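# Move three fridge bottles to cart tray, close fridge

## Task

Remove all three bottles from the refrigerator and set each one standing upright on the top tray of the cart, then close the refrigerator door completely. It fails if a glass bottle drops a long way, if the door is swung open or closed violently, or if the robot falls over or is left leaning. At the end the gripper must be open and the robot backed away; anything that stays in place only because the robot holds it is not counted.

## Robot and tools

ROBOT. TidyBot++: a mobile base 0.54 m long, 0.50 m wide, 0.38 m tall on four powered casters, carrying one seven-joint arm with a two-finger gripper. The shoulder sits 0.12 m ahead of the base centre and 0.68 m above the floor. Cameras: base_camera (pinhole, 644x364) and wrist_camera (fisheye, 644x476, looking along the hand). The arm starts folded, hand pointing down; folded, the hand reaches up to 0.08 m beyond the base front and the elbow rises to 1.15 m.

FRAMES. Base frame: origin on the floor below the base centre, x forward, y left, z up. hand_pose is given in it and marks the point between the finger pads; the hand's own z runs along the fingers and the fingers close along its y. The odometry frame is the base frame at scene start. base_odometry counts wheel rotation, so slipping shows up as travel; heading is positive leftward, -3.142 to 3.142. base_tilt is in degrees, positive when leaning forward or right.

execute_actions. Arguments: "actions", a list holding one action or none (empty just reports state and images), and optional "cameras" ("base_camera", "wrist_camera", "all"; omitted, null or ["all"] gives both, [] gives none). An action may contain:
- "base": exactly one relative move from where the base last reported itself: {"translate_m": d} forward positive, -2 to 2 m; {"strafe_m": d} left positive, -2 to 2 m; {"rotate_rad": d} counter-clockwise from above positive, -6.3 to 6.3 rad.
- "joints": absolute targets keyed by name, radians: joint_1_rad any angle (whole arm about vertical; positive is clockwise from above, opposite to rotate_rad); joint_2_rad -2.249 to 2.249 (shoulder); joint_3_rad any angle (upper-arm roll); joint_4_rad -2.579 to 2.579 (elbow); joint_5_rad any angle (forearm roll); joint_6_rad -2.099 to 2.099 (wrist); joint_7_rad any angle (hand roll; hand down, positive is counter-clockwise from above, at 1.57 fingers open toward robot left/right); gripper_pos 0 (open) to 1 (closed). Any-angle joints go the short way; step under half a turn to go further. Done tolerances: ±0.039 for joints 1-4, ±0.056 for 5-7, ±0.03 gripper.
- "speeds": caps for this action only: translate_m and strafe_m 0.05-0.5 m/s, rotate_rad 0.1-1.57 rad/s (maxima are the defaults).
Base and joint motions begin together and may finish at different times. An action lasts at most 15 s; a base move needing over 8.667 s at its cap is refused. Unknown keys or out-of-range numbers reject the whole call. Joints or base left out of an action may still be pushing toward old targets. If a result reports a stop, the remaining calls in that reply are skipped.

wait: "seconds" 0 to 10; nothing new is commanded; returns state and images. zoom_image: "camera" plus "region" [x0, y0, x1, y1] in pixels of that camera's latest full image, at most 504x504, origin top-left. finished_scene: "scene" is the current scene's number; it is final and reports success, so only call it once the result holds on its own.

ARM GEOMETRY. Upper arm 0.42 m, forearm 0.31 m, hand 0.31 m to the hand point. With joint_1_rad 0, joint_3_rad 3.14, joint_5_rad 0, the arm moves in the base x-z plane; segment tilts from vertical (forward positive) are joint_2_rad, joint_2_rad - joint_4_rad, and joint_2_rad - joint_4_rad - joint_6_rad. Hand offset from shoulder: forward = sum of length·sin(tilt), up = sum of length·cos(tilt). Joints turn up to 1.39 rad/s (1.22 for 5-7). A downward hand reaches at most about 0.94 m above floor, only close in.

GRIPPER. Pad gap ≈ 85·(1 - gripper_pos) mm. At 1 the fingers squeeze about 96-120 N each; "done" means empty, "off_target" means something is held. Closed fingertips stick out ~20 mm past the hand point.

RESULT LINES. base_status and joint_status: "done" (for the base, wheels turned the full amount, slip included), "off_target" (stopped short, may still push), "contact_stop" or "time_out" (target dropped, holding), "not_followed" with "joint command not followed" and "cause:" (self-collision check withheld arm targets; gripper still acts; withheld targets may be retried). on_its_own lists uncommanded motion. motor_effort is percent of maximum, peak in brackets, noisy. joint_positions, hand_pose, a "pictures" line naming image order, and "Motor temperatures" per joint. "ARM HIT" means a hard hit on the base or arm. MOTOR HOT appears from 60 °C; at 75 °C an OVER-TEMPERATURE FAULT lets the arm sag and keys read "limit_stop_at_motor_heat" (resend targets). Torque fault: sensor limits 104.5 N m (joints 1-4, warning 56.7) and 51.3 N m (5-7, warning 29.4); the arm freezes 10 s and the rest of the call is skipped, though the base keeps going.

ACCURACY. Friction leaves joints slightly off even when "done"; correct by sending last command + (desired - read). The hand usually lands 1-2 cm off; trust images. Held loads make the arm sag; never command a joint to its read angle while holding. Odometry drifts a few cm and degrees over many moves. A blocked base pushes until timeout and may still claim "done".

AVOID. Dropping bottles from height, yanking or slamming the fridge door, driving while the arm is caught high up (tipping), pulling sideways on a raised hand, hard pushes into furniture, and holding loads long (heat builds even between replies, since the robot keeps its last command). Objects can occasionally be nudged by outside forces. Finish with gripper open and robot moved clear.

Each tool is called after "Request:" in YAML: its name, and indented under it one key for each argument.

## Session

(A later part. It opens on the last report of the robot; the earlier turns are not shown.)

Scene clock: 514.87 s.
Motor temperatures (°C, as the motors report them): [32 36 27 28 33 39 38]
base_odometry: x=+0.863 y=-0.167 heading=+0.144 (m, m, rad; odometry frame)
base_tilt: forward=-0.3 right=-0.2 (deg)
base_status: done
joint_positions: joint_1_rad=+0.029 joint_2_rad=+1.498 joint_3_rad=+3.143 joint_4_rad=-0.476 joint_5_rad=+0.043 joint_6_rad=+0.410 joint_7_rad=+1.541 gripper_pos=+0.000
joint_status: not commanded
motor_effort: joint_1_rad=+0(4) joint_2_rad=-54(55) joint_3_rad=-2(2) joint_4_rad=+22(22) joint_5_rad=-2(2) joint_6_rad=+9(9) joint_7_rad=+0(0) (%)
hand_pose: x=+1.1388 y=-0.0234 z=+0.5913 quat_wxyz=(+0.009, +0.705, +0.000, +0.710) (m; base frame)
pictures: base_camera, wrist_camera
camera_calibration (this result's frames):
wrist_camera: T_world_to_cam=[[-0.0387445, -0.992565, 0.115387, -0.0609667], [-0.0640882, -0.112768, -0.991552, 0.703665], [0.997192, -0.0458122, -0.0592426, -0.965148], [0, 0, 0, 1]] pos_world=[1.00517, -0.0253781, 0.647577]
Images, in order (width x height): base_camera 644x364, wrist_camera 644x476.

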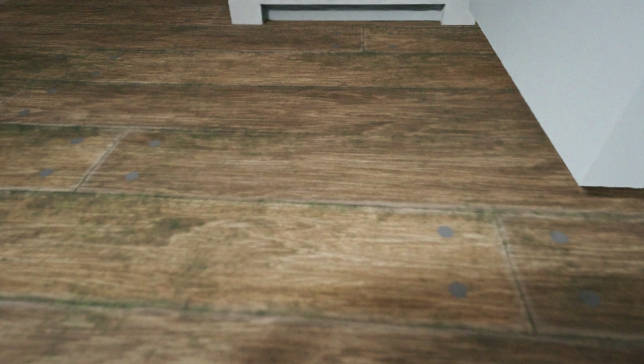

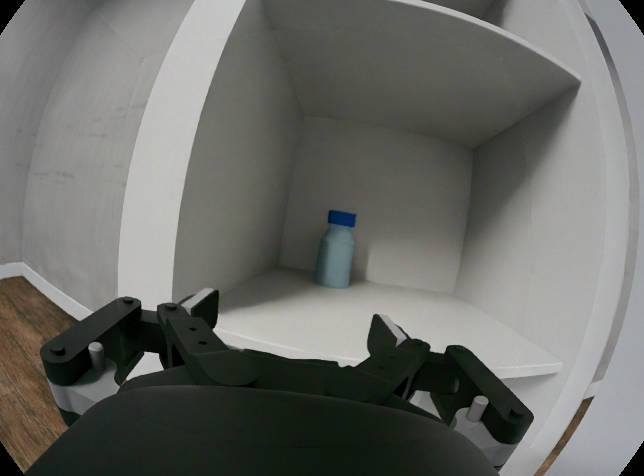

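Request:
execute_actions:
  actions:
    - {"base":{"strafe_m":-0.05},"speeds":{"strafe_m":0.1}}
  cameras: []

Request:
execute_actions:
  actions:
    - {"base":{"translate_m":0.22}}
  cameras: ["wrist_camera"]

Scene clock: 527.80 s.
Motor temperatures (°C, as the motors report them): [32 37 27 28 33 39 38]
base_odometry: x=+0.871 y=-0.216 heading=+0.144 (m, m, rad; odometry frame)
base_tilt: forward=-0.2 right=-0.2 (deg)
base_status: done
joint_positions: joint_1_rad=+0.026 joint_2_rad=+1.498 joint_3_rad=+3.143 joint_4_rad=-0.476 joint_5_rad=+0.043 joint_6_rad=+0.410 joint_7_rad=+1.541 gripper_pos=+0.000
joint_status: not commanded
motor_effort: joint_1_rad=-1(6) joint_2_rad=-53(54) joint_3_rad=-2(2) joint_4_rad=+22(22) joint_5_rad=-1(2) joint_6_rad=+9(9) joint_7_rad=+1(0) (%)
hand_pose: x=+1.1389 y=-0.0202 z=+0.5913 quat_wxyz=(+0.007, +0.705, +0.001, +0.710) (m; base frame)
pictures: none
No camera images: the call's "cameras" was empty. Leave "cameras" out to get every camera's image.

Scene clock: 529.50 s.
Motor temperatures (°C, as the motors report them): [32 37 27 29 33 39 38]
base_odometry: x=+1.089 y=-0.185 heading=+0.144 (m, m, rad; odometry frame)
base_tilt: forward=-0.3 right=-0.2 (deg)
base_status: done
joint_positions: joint_1_rad=+0.026 joint_2_rad=+1.498 joint_3_rad=+3.143 joint_4_rad=-0.474 joint_5_rad=+0.043 joint_6_rad=+0.410 joint_7_rad=+1.541 gripper_pos=+0.000
joint_status: not commanded
motor_effort: joint_1_rad=+0(3) joint_2_rad=-53(55) joint_3_rad=-2(2) joint_4_rad=+22(23) joint_5_rad=-2(2) joint_6_rad=+9(9) joint_7_rad=+0(0) (%)
hand_pose: x=+1.1390 y=-0.0202 z=+0.5916 quat_wxyz=(+0.007, +0.704, +0.001, +0.710) (m; base frame)
pictures: wrist_camera
camera_calibration (this result's frames):
wrist_camera: T_world_to_cam=[[-0.035733, -0.992677, 0.115392, -0.0612928], [-0.0633111, -0.112985, -0.991578, 0.703423], [0.997354, -0.0427376, -0.0588102, -0.965555], [0, 0, 0, 1]] pos_world=[1.00534, -0.0226333, 0.647787]
Images, in order (width x height): wrist_camera 644x476.

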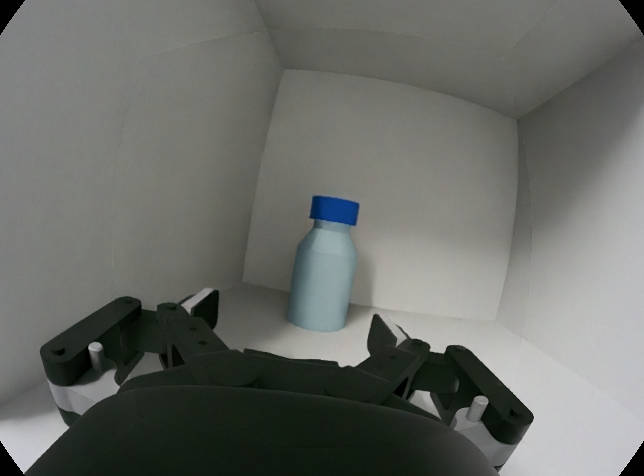

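Request:
execute_actions:
  actions:
    - {"base":{"strafe_m":-0.03},"speeds":{"strafe_m":0.08}}
  cameras: []

Request:
execute_actions:
  actions:
    - {"base":{"translate_m":0.05},"speeds":{"translate_m":0.1}}
  cameras: ["wrist_camera"]

Scene clock: 539.00 s.
Motor temperatures (°C, as the motors report them): [31 37 26 29 33 39 38]
base_odometry: x=+1.093 y=-0.214 heading=+0.144 (m, m, rad; odometry frame)
base_tilt: forward=-0.3 right=-0.2 (deg)
base_status: done
joint_positions: joint_1_rad=+0.025 joint_2_rad=+1.498 joint_3_rad=+3.143 joint_4_rad=-0.474 joint_5_rad=+0.043 joint_6_rad=+0.410 joint_7_rad=+1.541 gripper_pos=+0.000
joint_status: not commanded
motor_effort: joint_1_rad=-1(4) joint_2_rad=-53(54) joint_3_rad=-2(2) joint_4_rad=+21(22) joint_5_rad=-2(1) joint_6_rad=+9(9) joint_7_rad=+0(0) (%)
hand_pose: x=+1.1390 y=-0.0195 z=+0.5916 quat_wxyz=(+0.007, +0.704, +0.001, +0.710) (m; base frame)
pictures: none
No camera images: the call's "cameras" was empty. Leave "cameras" out to get every camera's image.

Scene clock: 541.57 s.
Motor temperatures (°C, as the motors report them): [31 38 26 29 33 39 38]
base_odometry: x=+1.121 y=-0.209 heading=+0.140 (m, m, rad; odometry frame)
base_tilt: forward=-0.3 right=-0.2 (deg)
base_status: translate_m time_out (by the wheels' count: +0.028 of +0.050)
joint_positions: joint_1_rad=+0.023 joint_2_rad=+1.499 joint_3_rad=+3.143 joint_4_rad=-0.471 joint_5_rad=+0.043 joint_6_rad=+0.405 joint_7_rad=+1.541 gripper_pos=+0.000
joint_status: not commanded
motor_effort: joint_1_rad=-1(6) joint_2_rad=-53(67) joint_3_rad=-2(3) joint_4_rad=+22(27) joint_5_rad=-1(2) joint_6_rad=+8(12) joint_7_rad=+0(0) (%)
hand_pose: x=+1.1394 y=-0.0169 z=+0.5912 quat_wxyz=(+0.006, +0.705, +0.002, +0.709) (m; base frame)
pictures: wrist_camera
camera_calibration (this result's frames):
wrist_camera: T_world_to_cam=[[-0.0323305, -0.992787, 0.115451, -0.0617976], [-0.0650409, -0.113177, -0.991444, 0.705343], [0.997359, -0.0395629, -0.0609127, -0.964541], [0, 0, 0, 1]] pos_world=[1.00587, -0.0196835, 0.64769]
Images, in order (width x height): wrist_camera 644x476.

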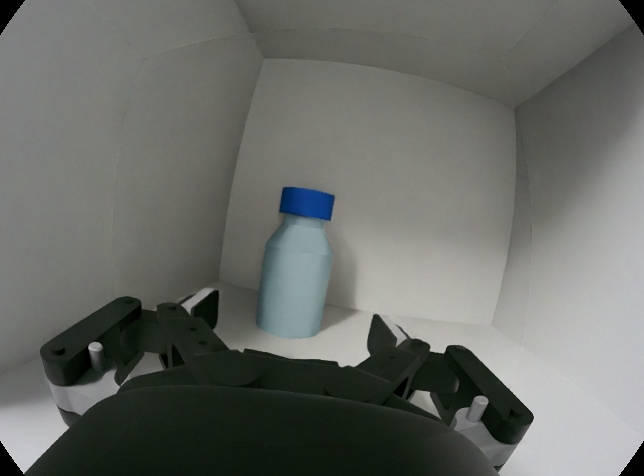

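Request:
execute_actions:
  actions:
    - {"base":{"strafe_m":0.12},"joints":{"joint_1_rad":0.125},"speeds":{"strafe_m":0.1}}
  cameras: ["wrist_camera"]

Scene clock: 551.47 s.
Motor temperatures (°C, as the motors report them): [31 38 26 29 33 39 38]
base_odometry: x=+1.104 y=-0.090 heading=+0.140 (m, m, rad; odometry frame)
base_tilt: forward=-0.3 right=-0.2 (deg)
base_status: done
joint_positions: joint_1_rad=+0.118 joint_2_rad=+1.499 joint_3_rad=+3.143 joint_4_rad=-0.471 joint_5_rad=+0.043 joint_6_rad=+0.405 joint_7_rad=+1.541 gripper_pos=+0.000
joint_status: all done
motor_effort: joint_1_rad=+0(5) joint_2_rad=-53(55) joint_3_rad=-2(2) joint_4_rad=+22(22) joint_5_rad=-2(2) joint_6_rad=+8(9) joint_7_rad=+0(1) (%)
hand_pose: x=+1.1332 y=-0.1139 z=+0.5911 quat_wxyz=(+0.040, +0.705, -0.031, +0.708) (m; base frame)
pictures: wrist_camera
camera_calibration (this result's frames):
wrist_camera: T_world_to_cam=[[-0.126707, -0.985199, 0.115451, -0.050567], [-0.075556, -0.106465, -0.991442, 0.706593], [0.989058, -0.134346, -0.0609478, -0.96353], [0, 0, 0, 1]] pos_world=[0.999967, -0.104037, 0.647659]
Images, in order (width x height): wrist_camera 644x476.

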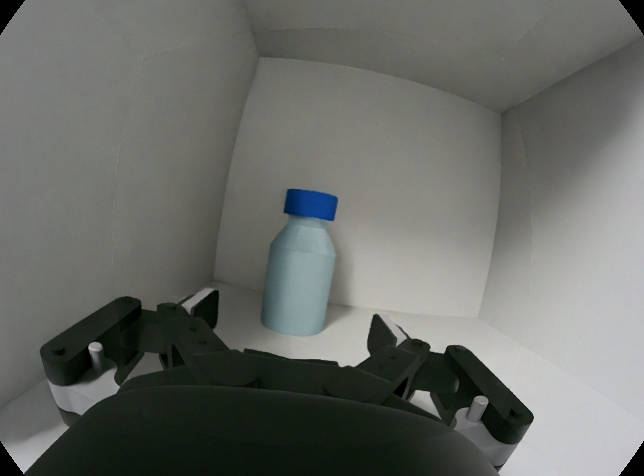

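Request:
execute_actions:
  actions:
    - {"base":{"translate_m":0.08},"speeds":{"translate_m":0.1}}
  cameras: ["wrist_camera"]

Scene clock: 560.00 s.
Motor temperatures (°C, as the motors report them): [31 38 26 29 33 39 38]
base_odometry: x=+1.183 y=-0.078 heading=+0.141 (m, m, rad; odometry frame)
base_tilt: forward=-0.3 right=-0.2 (deg)
base_status: done
joint_positions: joint_1_rad=+0.118 joint_2_rad=+1.500 joint_3_rad=+3.143 joint_4_rad=-0.471 joint_5_rad=+0.043 joint_6_rad=+0.405 joint_7_rad=+1.541 gripper_pos=+0.000
joint_status: not commanded
motor_effort: joint_1_rad=+0(4) joint_2_rad=-53(55) joint_3_rad=-2(2) joint_4_rad=+22(23) joint_5_rad=-2(2) joint_6_rad=+9(9) joint_7_rad=+0(0) (%)
hand_pose: x=+1.1332 y=-0.1140 z=+0.5909 quat_wxyz=(+0.040, +0.705, -0.031, +0.708) (m; base frame)
pictures: wrist_camera
camera_calibration (this result's frames):
wrist_camera: T_world_to_cam=[[-0.126753, -0.985192, 0.115455, -0.0505656], [-0.0758144, -0.106431, -0.991426, 0.706644], [0.989033, -0.134419, -0.0612014, -0.963358], [0, 0, 0, 1]] pos_world=[0.999957, -0.104102, 0.647464]
Images, in order (width x height): wrist_camera 644x476.

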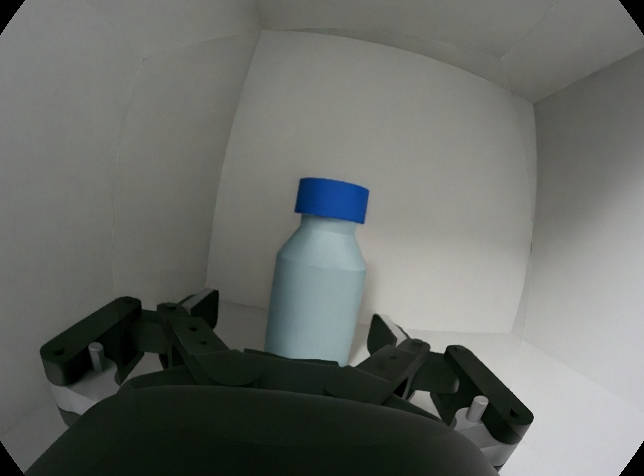

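Drifted right; turn joint 1 a bit more.

Request:
execute_actions:
  actions:
    - {"joints":{"joint_1_rad":0.15}}
  cameras: ["wrist_camera"]

Scene clock: 567.97 s.
Motor temperatures (°C, as the motors report them): [31 39 26 29 33 39 38]
base_odometry: x=+1.183 y=-0.078 heading=+0.141 (m, m, rad; odometry frame)
base_tilt: forward=-0.3 right=-0.1 (deg)
base_status: not commanded
joint_positions: joint_1_rad=+0.130 joint_2_rad=+1.500 joint_3_rad=+3.143 joint_4_rad=-0.471 joint_5_rad=+0.043 joint_6_rad=+0.405 joint_7_rad=+1.541 gripper_pos=+0.000
joint_status: all done
motor_effort: joint_1_rad=+0(2) joint_2_rad=-53(53) joint_3_rad=-2(2) joint_4_rad=+22(22) joint_5_rad=-1(2) joint_6_rad=+8(8) joint_7_rad=+1(0) (%)
hand_pose: x=+1.1318 y=-0.1257 z=+0.5909 quat_wxyz=(+0.044, +0.704, -0.036, +0.708) (m; base frame)
pictures: wrist_camera
camera_calibration (this result's frames):
wrist_camera: T_world_to_cam=[[-0.13809, -0.983667, 0.115455, -0.0492166], [-0.077035, -0.105551, -0.991426, 0.706789], [0.987419, -0.1458, -0.0612013, -0.963166], [0, 0, 0, 1]] pos_world=[0.9987, -0.11424, 0.647464]
Images, in order (width x height): wrist_camera 644x476.

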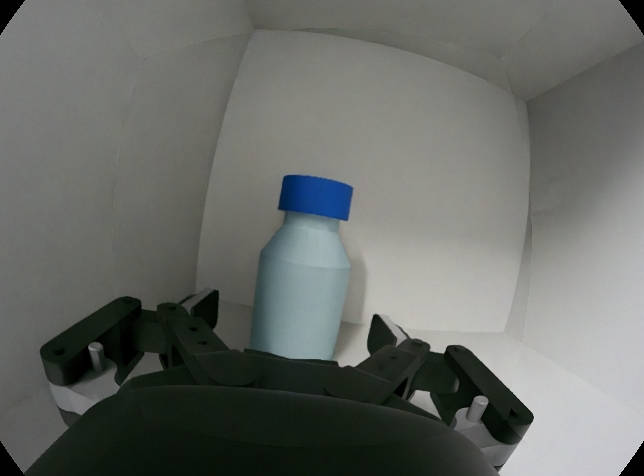

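Request:
execute_actions:
  actions:
    - {"base":{"translate_m":0.08},"speeds":{"translate_m":0.1}}
  cameras: ["wrist_camera"]

Scene clock: 575.23 s.
Motor temperatures (°C, as the motors report them): [31 39 26 29 33 39 38]
base_odometry: x=+1.263 y=-0.067 heading=+0.141 (m, m, rad; odometry frame)
base_tilt: forward=-0.3 right=-0.2 (deg)
base_status: done
joint_positions: joint_1_rad=+0.133 joint_2_rad=+1.500 joint_3_rad=+3.143 joint_4_rad=-0.471 joint_5_rad=+0.043 joint_6_rad=+0.405 joint_7_rad=+1.541 gripper_pos=+0.000
joint_status: not commanded
motor_effort: joint_1_rad=-2(2) joint_2_rad=-52(54) joint_3_rad=-2(2) joint_4_rad=+21(22) joint_5_rad=-1(1) joint_6_rad=+8(9) joint_7_rad=+0(1) (%)
hand_pose: x=+1.1314 y=-0.1290 z=+0.5909 quat_wxyz=(+0.045, +0.704, -0.037, +0.707) (m; base frame)
pictures: wrist_camera
camera_calibration (this result's frames):
wrist_camera: T_world_to_cam=[[-0.1413, -0.983211, 0.115454, -0.0488342], [-0.077379, -0.105299, -0.991426, 0.70683], [0.986938, -0.149022, -0.0612012, -0.963109], [0, 0, 0, 1]] pos_world=[0.998322, -0.117111, 0.647464]
Images, in order (width x height): wrist_camera 644x476.

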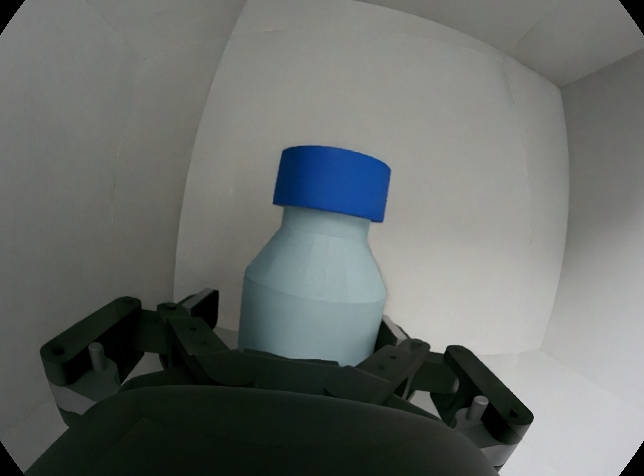

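Request:
execute_actions:
  actions:
    - {"base":{"translate_m":0.03},"speeds":{"translate_m":0.08}}
  cameras: []

Request:
execute_actions:
  actions:
    - {"joints":{"gripper_pos":1.0}}
  cameras: []

Request:
execute_actions:
  actions:
    - {"joints":{"joint_2_rad":1.42}}
  cameras: []

Request:
execute_actions:
  actions:
    - {"base":{"translate_m":-0.9}}
  cameras: []

Request:
execute_actions:
  actions:
    - {"joints":{"joint_1_rad":0.02,"joint_2_rad":0.2,"joint_4_rad":-1.605,"joint_6_rad":0.33}}
  cameras: []

Request:
execute_actions:
  actions:
    - {"base":{"rotate_rad":-2.0}}

Scene clock: 586.33 s.
Motor temperatures (°C, as the motors report them): [31 39 26 29 33 39 38]
base_odometry: x=+1.292 y=-0.063 heading=+0.142 (m, m, rad; odometry frame)
base_tilt: forward=-0.3 right=-0.2 (deg)
base_status: done
joint_positions: joint_1_rad=+0.135 joint_2_rad=+1.500 joint_3_rad=+3.143 joint_4_rad=-0.471 joint_5_rad=+0.043 joint_6_rad=+0.405 joint_7_rad=+1.541 gripper_pos=+0.000
joint_status: not commanded
motor_effort: joint_1_rad=-1(3) joint_2_rad=-53(54) joint_3_rad=-2(2) joint_4_rad=+22(23) joint_5_rad=-1(1) joint_6_rad=+8(9) joint_7_rad=+1(0) (%)
hand_pose: x=+1.1310 y=-0.1314 z=+0.5909 quat_wxyz=(+0.046, +0.704, -0.038, +0.707) (m; base frame)
pictures: none
No camera images: the call's "cameras" was empty. Leave "cameras" out to get every camera's image.

Scene clock: 587.43 s.
Motor temperatures (°C, as the motors report them): [31 39 26 29 33 39 38]
base_odometry: x=+1.292 y=-0.063 heading=+0.142 (m, m, rad; odometry frame)
base_tilt: forward=-0.2 right=-0.1 (deg)
base_status: not commanded
joint_positions: joint_1_rad=+0.140 joint_2_rad=+1.500 joint_3_rad=+3.143 joint_4_rad=-0.471 joint_5_rad=+0.043 joint_6_rad=+0.405 joint_7_rad=+1.541 gripper_pos=+0.228
joint_status: gripper_pos off_target (ended at +0.228, target +1.000)
motor_effort: joint_1_rad=-2(3) joint_2_rad=-53(53) joint_3_rad=-2(2) joint_4_rad=+21(22) joint_5_rad=-1(0) joint_6_rad=+8(9) joint_7_rad=+0(1) (%)
hand_pose: x=+1.1304 y=-0.1365 z=+0.5909 quat_wxyz=(+0.048, +0.704, -0.039, +0.707) (m; base frame)
pictures: none
No camera images: the call's "cameras" was empty. Leave "cameras" out to get every camera's image.

Scene clock: 588.50 s.
Motor temperatures (°C, as the motors report them): [31 40 26 29 33 39 38]
base_odometry: x=+1.292 y=-0.063 heading=+0.142 (m, m, rad; odometry frame)
base_tilt: forward=-0.3 right=-0.2 (deg)
base_status: not commanded
joint_positions: joint_1_rad=+0.140 joint_2_rad=+1.475 joint_3_rad=+3.143 joint_4_rad=-0.471 joint_5_rad=+0.043 joint_6_rad=+0.381 joint_7_rad=+1.541 gripper_pos=+0.228
joint_status: joint_2_rad off_target (ended at +1.475, target +1.420)
motor_effort: joint_1_rad=+0(2) joint_2_rad=-62(63) joint_3_rad=-2(2) joint_4_rad=+27(27) joint_5_rad=-2(1) joint_6_rad=+13(13) joint_7_rad=+0(0) (%)
hand_pose: x=+1.1324 y=-0.1371 z=+0.6082 quat_wxyz=(+0.048, +0.704, -0.040, +0.707) (m; base frame)
pictures: none
No camera images: the call's "cameras" was empty. Leave "cameras" out to get every camera's image.

Scene clock: 591.90 s.
Motor temperatures (°C, as the motors report them): [31 40 26 29 33 39 38]
base_odometry: x=+0.402 y=-0.191 heading=+0.143 (m, m, rad; odometry frame)
base_tilt: forward=-0.3 right=-0.2 (deg)
base_status: done
joint_positions: joint_1_rad=+0.142 joint_2_rad=+1.474 joint_3_rad=+3.143 joint_4_rad=-0.471 joint_5_rad=+0.043 joint_6_rad=+0.380 joint_7_rad=+1.541 gripper_pos=+0.228
joint_status: not commanded
motor_effort: joint_1_rad=-1(7) joint_2_rad=-61(63) joint_3_rad=-2(3) joint_4_rad=+27(28) joint_5_rad=-1(2) joint_6_rad=+13(13) joint_7_rad=+0(0) (%)
hand_pose: x=+1.1322 y=-0.1390 z=+0.6090 quat_wxyz=(+0.049, +0.704, -0.040, +0.707) (m; base frame)
pictures: none
No camera images: the call's "cameras" was empty. Leave "cameras" out to get every camera's image.

Scene clock: 594.40 s.
Motor temperatures (°C, as the motors report them): [31 40 26 29 33 39 38]
base_odometry: x=+0.402 y=-0.191 heading=+0.143 (m, m, rad; odometry frame)
base_tilt: forward=-0.3 right=-0.2 (deg)
base_status: not commanded
joint_positions: joint_1_rad=+0.047 joint_2_rad=+0.237 joint_3_rad=+3.143 joint_4_rad=-1.611 joint_5_rad=+0.043 joint_6_rad=+0.332 joint_7_rad=+1.541 gripper_pos=+0.228
joint_status: all done
motor_effort: joint_1_rad=-1(3) joint_2_rad=-35(65) joint_3_rad=-1(2) joint_4_rad=+28(28) joint_5_rad=-1(2) joint_6_rad=+13(13) joint_7_rad=+0(0) (%)
hand_pose: x=+0.8302 y=-0.0289 z=+1.0219 quat_wxyz=(+0.017, +0.687, -0.008, +0.726) (m; base frame)
pictures: none
No camera images: the call's "cameras" was empty. Leave "cameras" out to get every camera's image.

Scene clock: 597.07 s.
Motor temperatures (°C, as the motors report them): [31 40 26 29 33 39 38]
base_odometry: x=+0.402 y=-0.191 heading=-1.857 (m, m, rad; odometry frame)
base_tilt: forward=-0.3 right=-0.2 (deg)
base_status: done
joint_positions: joint_1_rad=+0.024 joint_2_rad=+0.243 joint_3_rad=+3.143 joint_4_rad=-1.611 joint_5_rad=+0.043 joint_6_rad=+0.331 joint_7_rad=+1.541 gripper_pos=+0.228
joint_status: not commanded
motor_effort: joint_1_rad=-1(6) joint_2_rad=-34(38) joint_3_rad=-2(5) joint_4_rad=+28(28) joint_5_rad=-2(3) joint_6_rad=+13(13) joint_7_rad=+0(0) (%)
hand_pose: x=+0.8330 y=-0.0127 z=+1.0170 quat_wxyz=(+0.009, +0.690, +0.000, +0.724) (m; base frame)
pictures: base_camera, wrist_camera
camera_calibration (this result's frames):
wrist_camera: T_world_to_cam=[[-0.0432687, -0.992444, 0.114819, -0.107017], [-0.0240069, -0.113861, -0.993207, 1.07561], [0.998775, -0.0457312, -0.0188989, -0.6768], [0, 0, 0, 1]] pos_world=[0.697162, -0.0146896, 1.0678]
Images, in order (width x height): base_camera 644x364, wrist_camera 644x476.

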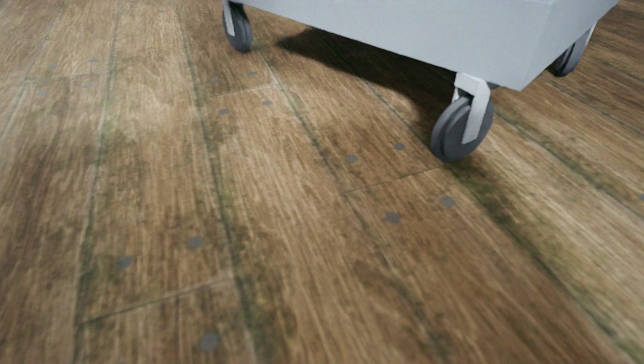

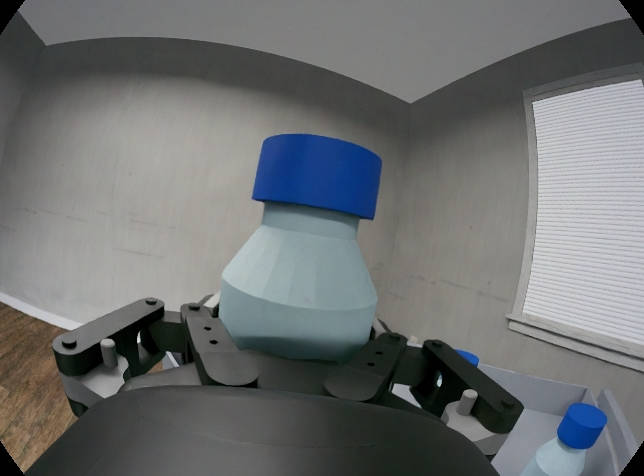

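Request:
execute_actions:
  actions:
    - {"base":{"translate_m":0.17},"speeds":{"translate_m":0.2}}
  cameras: []

Request:
execute_actions:
  actions:
    - {"base":{"strafe_m":-0.08},"speeds":{"strafe_m":0.15}}
  cameras: []

Request:
execute_actions:
  actions:
    - {"joints":{"joint_2_rad":0.44,"joint_6_rad":0.56}}
  cameras: ["wrist_camera"]

Scene clock: 622.67 s.
Motor temperatures (°C, as the motors report them): [31 39 26 29 33 39 38]
base_odometry: x=+0.353 y=-0.354 heading=-1.858 (m, m, rad; odometry frame)
base_tilt: forward=-0.2 right=-0.2 (deg)
base_status: done
joint_positions: joint_1_rad=+0.024 joint_2_rad=+0.234 joint_3_rad=+3.143 joint_4_rad=-1.612 joint_5_rad=+0.043 joint_6_rad=+0.330 joint_7_rad=+1.541 gripper_pos=+0.228
joint_status: not commanded
motor_effort: joint_1_rad=+0(0) joint_2_rad=-34(36) joint_3_rad=-1(2) joint_4_rad=+28(29) joint_5_rad=-2(2) joint_6_rad=+13(13) joint_7_rad=+0(0) (%)
hand_pose: x=+0.8299 y=-0.0127 z=+1.0224 quat_wxyz=(+0.009, +0.688, +0.000, +0.726) (m; base frame)
pictures: none
No camera images: the call's "cameras" was empty. Leave "cameras" out to get every camera's image.

Scene clock: 623.90 s.
Motor temperatures (°C, as the motors report them): [31 39 26 29 33 39 38]
base_odometry: x=+0.277 y=-0.332 heading=-1.858 (m, m, rad; odometry frame)
base_tilt: forward=-0.3 right=-0.2 (deg)
base_status: done
joint_positions: joint_1_rad=+0.024 joint_2_rad=+0.234 joint_3_rad=+3.143 joint_4_rad=-1.612 joint_5_rad=+0.043 joint_6_rad=+0.330 joint_7_rad=+1.541 gripper_pos=+0.228
joint_status: not commanded
motor_effort: joint_1_rad=-1(4) joint_2_rad=-33(35) joint_3_rad=-1(4) joint_4_rad=+28(29) joint_5_rad=-1(2) joint_6_rad=+13(13) joint_7_rad=+0(0) (%)
hand_pose: x=+0.8299 y=-0.0124 z=+1.0222 quat_wxyz=(+0.009, +0.688, +0.000, +0.726) (m; base frame)
pictures: none
No camera images: the call's "cameras" was empty. Leave "cameras" out to get every camera's image.

Scene clock: 625.40 s.
Motor temperatures (°C, as the motors report them): [31 39 26 29 33 39 38]
base_odometry: x=+0.277 y=-0.332 heading=-1.858 (m, m, rad; odometry frame)
base_tilt: forward=-0.3 right=-0.2 (deg)
base_status: not commanded
joint_positions: joint_1_rad=+0.024 joint_2_rad=+0.468 joint_3_rad=+3.143 joint_4_rad=-1.614 joint_5_rad=+0.041 joint_6_rad=+0.502 joint_7_rad=+1.541 gripper_pos=+0.228
joint_status: joint_6_rad off_target (ended at +0.502, target +0.560); the others done
motor_effort: joint_1_rad=+0(2) joint_2_rad=-40(44) joint_3_rad=-1(3) joint_4_rad=+25(28) joint_5_rad=-1(1) joint_6_rad=+13(19) joint_7_rad=+0(0) (%)
hand_pose: x=+0.8942 y=-0.0120 z=+0.9005 quat_wxyz=(+0.004, +0.710, +0.001, +0.704) (m; base frame)
pictures: wrist_camera
camera_calibration (this result's frames):
wrist_camera: T_world_to_cam=[[-0.0303938, -0.99335, 0.111052, -0.0984277], [-0.0797009, -0.108341, -0.990914, 1.00933], [0.996355, -0.0389686, -0.0758779, -0.686537], [0, 0, 0, 1]] pos_world=[0.761488, -0.0151739, 0.959]
Images, in order (width x height): wrist_camera 644x476.

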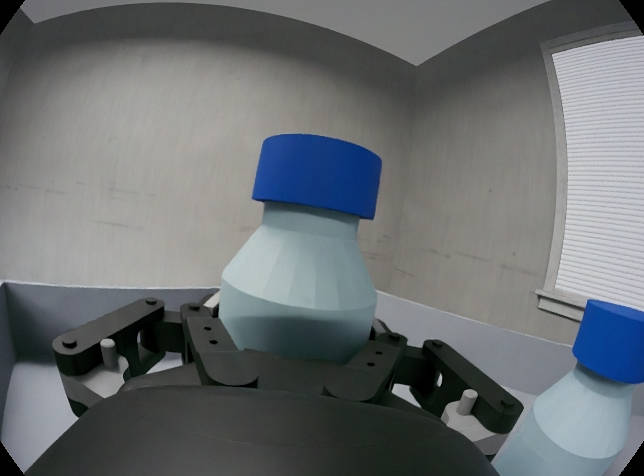

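Request:
execute_actions:
  actions:
    - {"joints":{"gripper_pos":0.0}}
  cameras: []

Request:
execute_actions:
  actions:
    - {"base":{"translate_m":-0.2},"speeds":{"translate_m":0.15}}
  cameras: ["wrist_camera"]

Scene clock: 633.77 s.
Motor temperatures (°C, as the motors report them): [31 39 26 29 33 39 38]
base_odometry: x=+0.277 y=-0.332 heading=-1.858 (m, m, rad; odometry frame)
base_tilt: forward=-0.3 right=-0.2 (deg)
base_status: not commanded
joint_positions: joint_1_rad=+0.024 joint_2_rad=+0.435 joint_3_rad=+3.143 joint_4_rad=-1.613 joint_5_rad=+0.041 joint_6_rad=+0.532 joint_7_rad=+1.541 gripper_pos=+0.000
joint_status: all done
motor_effort: joint_1_rad=-1(1) joint_2_rad=-33(40) joint_3_rad=-1(1) joint_4_rad=+21(25) joint_5_rad=-1(2) joint_6_rad=+9(13) joint_7_rad=+0(0) (%)
hand_pose: x=+0.8864 y=-0.0115 z=+0.9358 quat_wxyz=(+0.004, +0.688, +0.001, +0.726) (m; base frame)
pictures: none
No camera images: the call's "cameras" was empty. Leave "cameras" out to get every camera's image.

Scene clock: 635.77 s.
Motor temperatures (°C, as the motors report them): [31 39 26 29 33 39 38]
base_odometry: x=+0.333 y=-0.140 heading=-1.858 (m, m, rad; odometry frame)
base_tilt: forward=-0.3 right=-0.2 (deg)
base_status: done
joint_positions: joint_1_rad=+0.024 joint_2_rad=+0.438 joint_3_rad=+3.143 joint_4_rad=-1.613 joint_5_rad=+0.041 joint_6_rad=+0.532 joint_7_rad=+1.541 gripper_pos=+0.000
joint_status: not commanded
motor_effort: joint_1_rad=+0(0) joint_2_rad=-33(36) joint_3_rad=-1(2) joint_4_rad=+21(22) joint_5_rad=-2(2) joint_6_rad=+8(9) joint_7_rad=+0(0) (%)
hand_pose: x=+0.8870 y=-0.0115 z=+0.9340 quat_wxyz=(+0.004, +0.688, +0.001, +0.725) (m; base frame)
pictures: wrist_camera
camera_calibration (this result's frames):
wrist_camera: T_world_to_cam=[[-0.0360863, -0.993283, 0.109937, -0.095756], [-0.0185174, -0.109325, -0.993834, 0.99041], [0.999177, -0.0378995, -0.0144478, -0.736678], [0, 0, 0, 1]] pos_world=[0.750956, -0.0147558, 0.984187]
Images, in order (width x height): wrist_camera 644x476.

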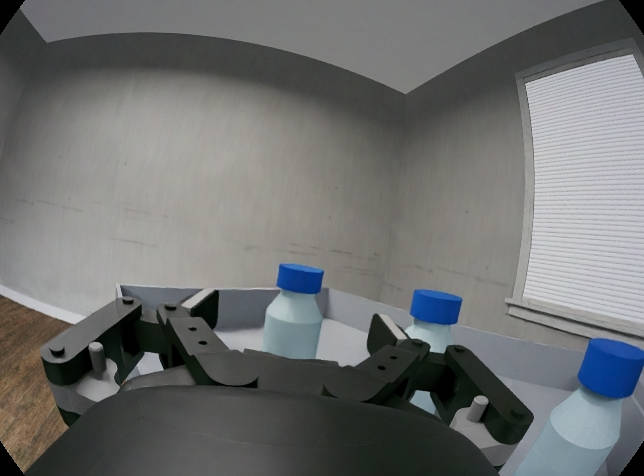

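Request:
execute_actions:
  actions:
    - {"base":{"rotate_rad":2.0},"joints":{"joint_2_rad":-0.36,"joint_4_rad":-2.53,"joint_6_rad":0.6}}

Scene clock: 645.07 s.
Motor temperatures (°C, as the motors report them): [31 39 26 29 33 39 38]
base_odometry: x=+0.333 y=-0.140 heading=+0.142 (m, m, rad; odometry frame)
base_tilt: forward=-0.3 right=-0.2 (deg)
base_status: done
joint_positions: joint_1_rad=+0.026 joint_2_rad=-0.355 joint_3_rad=+3.141 joint_4_rad=-2.506 joint_5_rad=+0.041 joint_6_rad=+0.567 joint_7_rad=+1.541 gripper_pos=+0.000
joint_status: all done
motor_effort: joint_1_rad=+0(6) joint_2_rad=-6(35) joint_3_rad=+0(5) joint_4_rad=+20(22) joint_5_rad=-2(2) joint_6_rad=+8(8) joint_7_rad=+0(0) (%)
hand_pose: x=+0.5469 y=-0.0026 z=+0.8997 quat_wxyz=(+0.003, +0.712, +0.001, +0.702) (m; base frame)
pictures: base_camera, wrist_camera
camera_calibration (this result's frames):
wrist_camera: T_world_to_cam=[[-0.0278353, -0.993613, 0.109351, -0.0994092], [-0.0835897, -0.106696, -0.990772, 0.983826], [0.996111, -0.036719, -0.080086, -0.336271], [0, 0, 0, 1]] pos_world=[0.414434, -0.0061511, 0.958687]
Images, in order (width x height): base_camera 644x364, wrist_camera 644x476.

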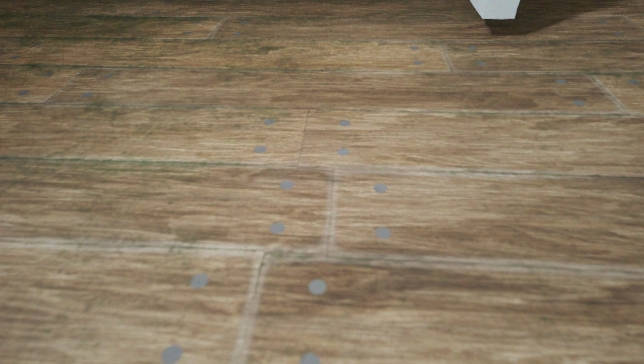

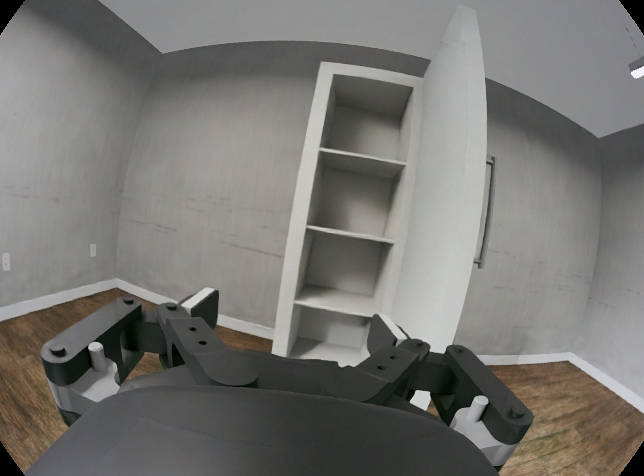

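Request:
execute_actions:
  actions:
    - {"base":{"strafe_m":-0.66},"joints":{"gripper_pos":1.0}}
  cameras: []

Request:
execute_actions:
  actions:
    - {"base":{"translate_m":0.65}}

Scene clock: 661.63 s.
Motor temperatures (°C, as the motors report them): [31 38 26 28 33 39 38]
base_odometry: x=+0.427 y=-0.793 heading=+0.143 (m, m, rad; odometry frame)
base_tilt: forward=-0.3 right=-0.1 (deg)
base_status: done
joint_positions: joint_1_rad=+0.026 joint_2_rad=-0.355 joint_3_rad=+3.141 joint_4_rad=-2.506 joint_5_rad=+0.041 joint_6_rad=+0.568 joint_7_rad=+1.541 gripper_pos=+0.999
joint_status: all done
motor_effort: joint_1_rad=-1(0) joint_2_rad=-6(6) joint_3_rad=+0(1) joint_4_rad=+20(20) joint_5_rad=-2(2) joint_6_rad=+9(9) joint_7_rad=+0(0) (%)
hand_pose: x=+0.5469 y=-0.0026 z=+0.8998 quat_wxyz=(+0.003, +0.712, +0.001, +0.702) (m; base frame)
pictures: none
No camera images: the call's "cameras" was empty. Leave "cameras" out to get every camera's image.

Scene clock: 664.30 s.
Motor temperatures (°C, as the motors report them): [31 37 26 28 33 39 38]
base_odometry: x=+1.071 y=-0.701 heading=+0.143 (m, m, rad; odometry frame)
base_tilt: forward=-0.3 right=-0.2 (deg)
base_status: done
joint_positions: joint_1_rad=+0.026 joint_2_rad=-0.357 joint_3_rad=+3.141 joint_4_rad=-2.507 joint_5_rad=+0.041 joint_6_rad=+0.570 joint_7_rad=+1.541 gripper_pos=+0.999
joint_status: not commanded
motor_effort: joint_1_rad=+0(0) joint_2_rad=-6(8) joint_3_rad=+0(0) joint_4_rad=+20(21) joint_5_rad=-2(1) joint_6_rad=+9(9) joint_7_rad=+0(0) (%)
hand_pose: x=+0.5462 y=-0.0026 z=+0.9008 quat_wxyz=(+0.003, +0.711, +0.001, +0.704) (m; base frame)
pictures: base_camera, wrist_camera
camera_calibration (this result's frames):
wrist_camera: T_world_to_cam=[[-0.0281578, -0.993611, 0.109291, -0.0992832], [-0.0799186, -0.106747, -0.991069, 0.983201], [0.996404, -0.0366408, -0.0764022, -0.338997], [0, 0, 0, 1]] pos_world=[0.413558, -0.00611619, 0.959371]
Images, in order (width x height): base_camera 644x364, wrist_camera 644x476.

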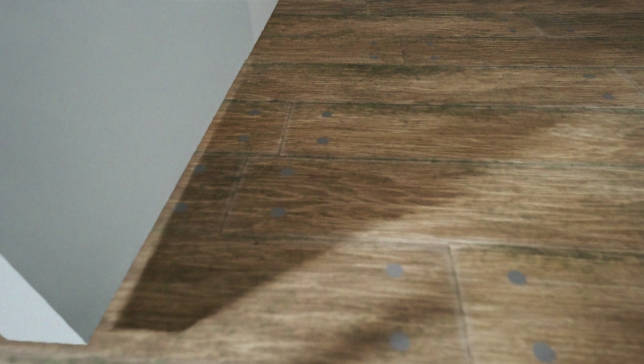

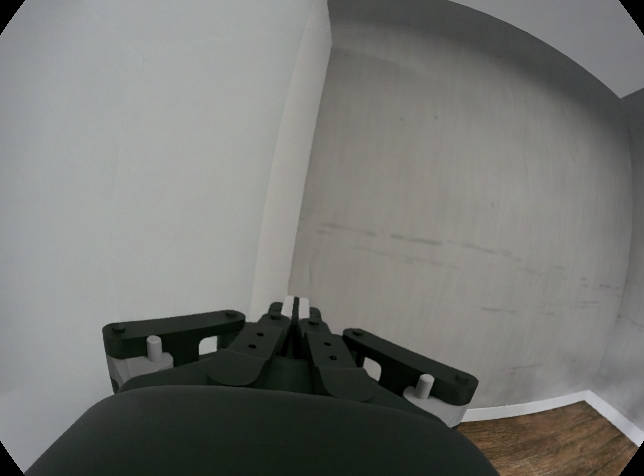

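Now strafe left slowly to swing the door shut.

Request:
execute_actions:
  actions:
    - {"base":{"strafe_m":0.4},"speeds":{"strafe_m":0.08}}

Scene clock: 673.87 s.
Motor temperatures (°C, as the motors report them): [31 37 26 28 33 39 38]
base_odometry: x=+1.014 y=-0.305 heading=+0.142 (m, m, rad; odometry frame)
base_tilt: forward=-0.3 right=-0.1 (deg)
base_status: done
joint_positions: joint_1_rad=+0.076 joint_2_rad=-0.290 joint_3_rad=+3.208 joint_4_rad=-2.475 joint_5_rad=-0.017 joint_6_rad=+0.577 joint_7_rad=+1.541 gripper_pos=+0.999
joint_status: not commanded
motor_effort: joint_1_rad=-12(16) joint_2_rad=-21(23) joint_3_rad=-15(18) joint_4_rad=+10(21) joint_5_rad=+8(11) joint_6_rad=+9(10) joint_7_rad=+0(1) (%)
hand_pose: x=+0.5623 y=-0.0680 z=+0.8925 quat_wxyz=(+0.030, +0.716, -0.076, +0.693) (m; base frame)
pictures: base_camera, wrist_camera
camera_calibration (this result's frames):
wrist_camera: T_world_to_cam=[[-0.171894, -0.984213, 0.0421569, -0.0215565], [-0.111327, -0.023112, -0.993515, 0.994772], [0.978805, -0.175472, -0.105597, -0.331558], [0, 0, 0, 1]] pos_world=[0.43157, -0.0564042, 0.954218]
Images, in order (width x height): base_camera 644x364, wrist_camera 644x476.

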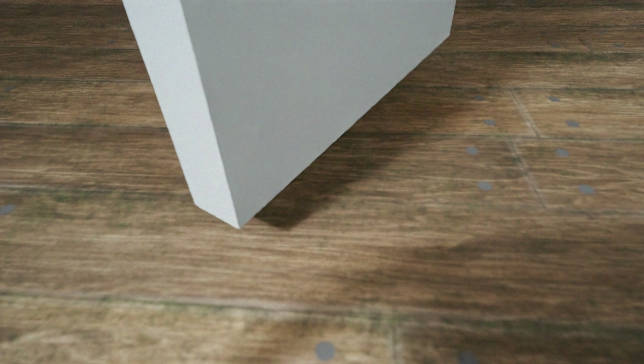

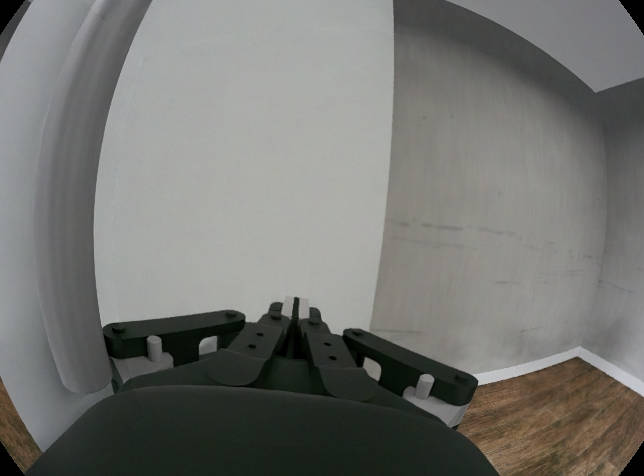

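Request:
execute_actions:
  actions:
    - {"base":{"translate_m":0.42},"speeds":{"translate_m":0.08},"joints":{"joint_1_rad":0.02,"joint_2_rad":-0.36,"joint_3_rad":3.14,"joint_4_rad":-2.53,"joint_5_rad":0.02}}

Scene clock: 690.57 s.
Motor temperatures (°C, as the motors report them): [31 36 26 28 33 39 38]
base_odometry: x=+1.430 y=-0.246 heading=+0.142 (m, m, rad; odometry frame)
base_tilt: forward=-0.3 right=-0.2 (deg)
base_status: done
joint_positions: joint_1_rad=+0.040 joint_2_rad=-0.362 joint_3_rad=+3.152 joint_4_rad=-2.517 joint_5_rad=-0.014 joint_6_rad=+0.577 joint_7_rad=+1.541 gripper_pos=+0.999
joint_status: all done
motor_effort: joint_1_rad=-1(13) joint_2_rad=-6(22) joint_3_rad=-1(16) joint_4_rad=+20(26) joint_5_rad=-2(8) joint_6_rad=+8(10) joint_7_rad=+0(1) (%)
hand_pose: x=+0.5432 y=-0.0225 z=+0.8998 quat_wxyz=(+0.004, +0.709, -0.036, +0.705) (m; base frame)
pictures: base_camera, wrist_camera
camera_calibration (this result's frames):
wrist_camera: T_world_to_cam=[[-0.0816272, -0.99488, 0.0595903, -0.0452939], [-0.0798274, -0.0530715, -0.995395, 0.984888], [0.993461, -0.0860082, -0.0750866, -0.33748], [0, 0, 0, 1]] pos_world=[0.410197, -0.0218185, 0.957712]
Images, in order (width x height): base_camera 644x364, wrist_camera 644x476.

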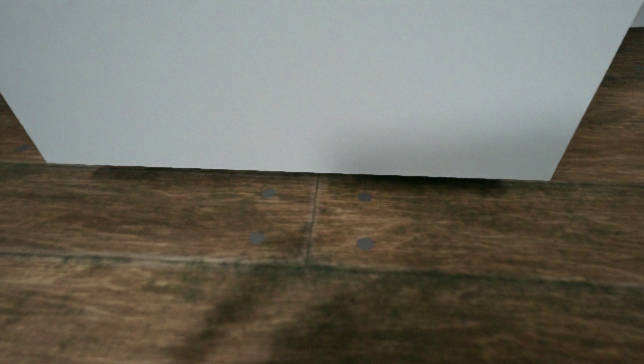

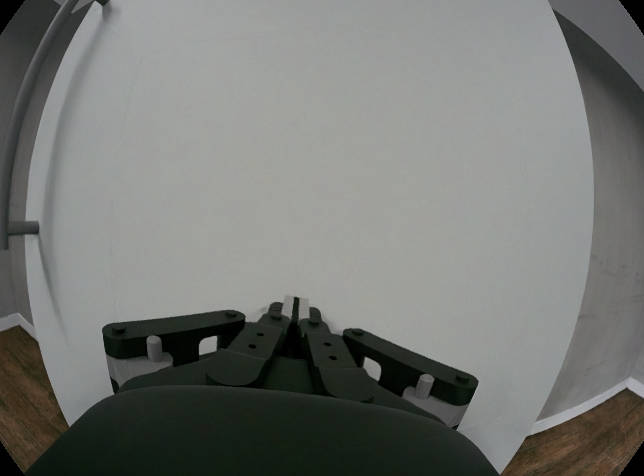

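Request:
execute_actions:
  actions:
    - {"base":{"translate_m":0.05},"speeds":{"translate_m":0.05}}
  cameras: []

Request:
execute_actions:
  actions:
    - {"base":{"translate_m":-0.5}}

Scene clock: 699.50 s.
Motor temperatures (°C, as the motors report them): [31 36 26 28 33 39 38]
base_odometry: x=+1.477 y=-0.239 heading=+0.139 (m, m, rad; odometry frame)
base_tilt: forward=-0.4 right=-0.2 (deg)
base_status: translate_m time_out (by the wheels' count: +0.047 of +0.050)
joint_positions: joint_1_rad=+0.043 joint_2_rad=-0.475 joint_3_rad=+3.157 joint_4_rad=-2.588 joint_5_rad=-0.014 joint_6_rad=+0.558 joint_7_rad=+1.541 gripper_pos=+0.999
joint_status: not commanded
motor_effort: joint_1_rad=-6(10) joint_2_rad=+17(22) joint_3_rad=-5(8) joint_4_rad=+33(37) joint_5_rad=+3(6) joint_6_rad=+14(23) joint_7_rad=+0(0) (%)
hand_pose: x=+0.5064 y=-0.0243 z=+0.8987 quat_wxyz=(+0.006, +0.700, -0.039, +0.713) (m; base frame)
pictures: none
No camera images: the call's "cameras" was empty. Leave "cameras" out to get every camera's image.

not run: a stop came earlier in this reply.

Request:
execute_actions:
  actions:
    - {"base":{"translate_m":-0.5}}

Scene clock: 711.43 s.
Motor temperatures (°C, as the motors report them): [31 35 26 28 33 39 38]
base_odometry: x=+0.981 y=-0.309 heading=+0.140 (m, m, rad; odometry frame)
base_tilt: forward=-0.3 right=-0.1 (deg)
base_status: done
joint_positions: joint_1_rad=+0.040 joint_2_rad=-0.359 joint_3_rad=+3.154 joint_4_rad=-2.538 joint_5_rad=-0.013 joint_6_rad=+0.588 joint_7_rad=+1.541 gripper_pos=+0.999
joint_status: not commanded
motor_effort: joint_1_rad=+0(6) joint_2_rad=-6(22) joint_3_rad=-1(4) joint_4_rad=+20(32) joint_5_rad=-1(2) joint_6_rad=+8(9) joint_7_rad=+0(0) (%)
hand_pose: x=+0.5398 y=-0.0234 z=+0.8899 quat_wxyz=(+0.005, +0.713, -0.037, +0.700) (m; base frame)
pictures: base_camera, wrist_camera
camera_calibration (this result's frames):
wrist_camera: T_world_to_cam=[[-0.0828948, -0.994761, 0.0598295, -0.045389], [-0.0931334, -0.0520404, -0.994293, 0.980849], [0.992197, -0.0879938, -0.0883315, -0.32248], [0, 0, 0, 1]] pos_world=[0.407551, -0.0224836, 0.949482]
Images, in order (width x height): base_camera 644x364, wrist_camera 644x476.

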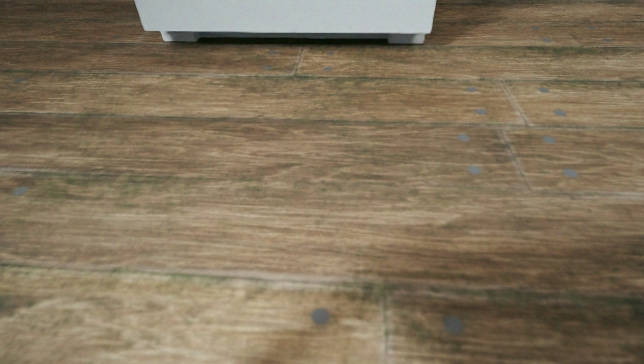

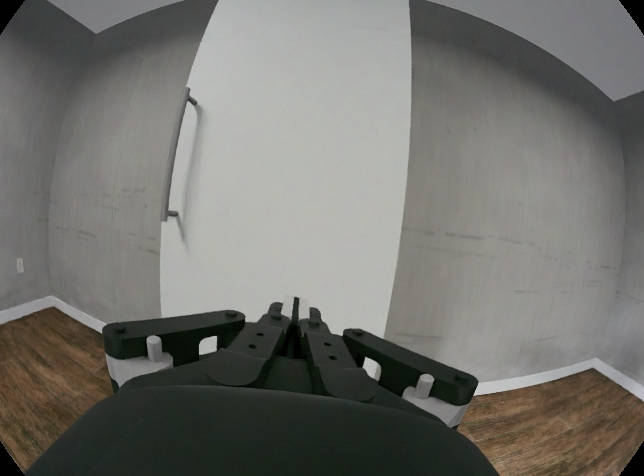

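Request:
finished_scene:
  scene: 1

The scene is finished: the task was done.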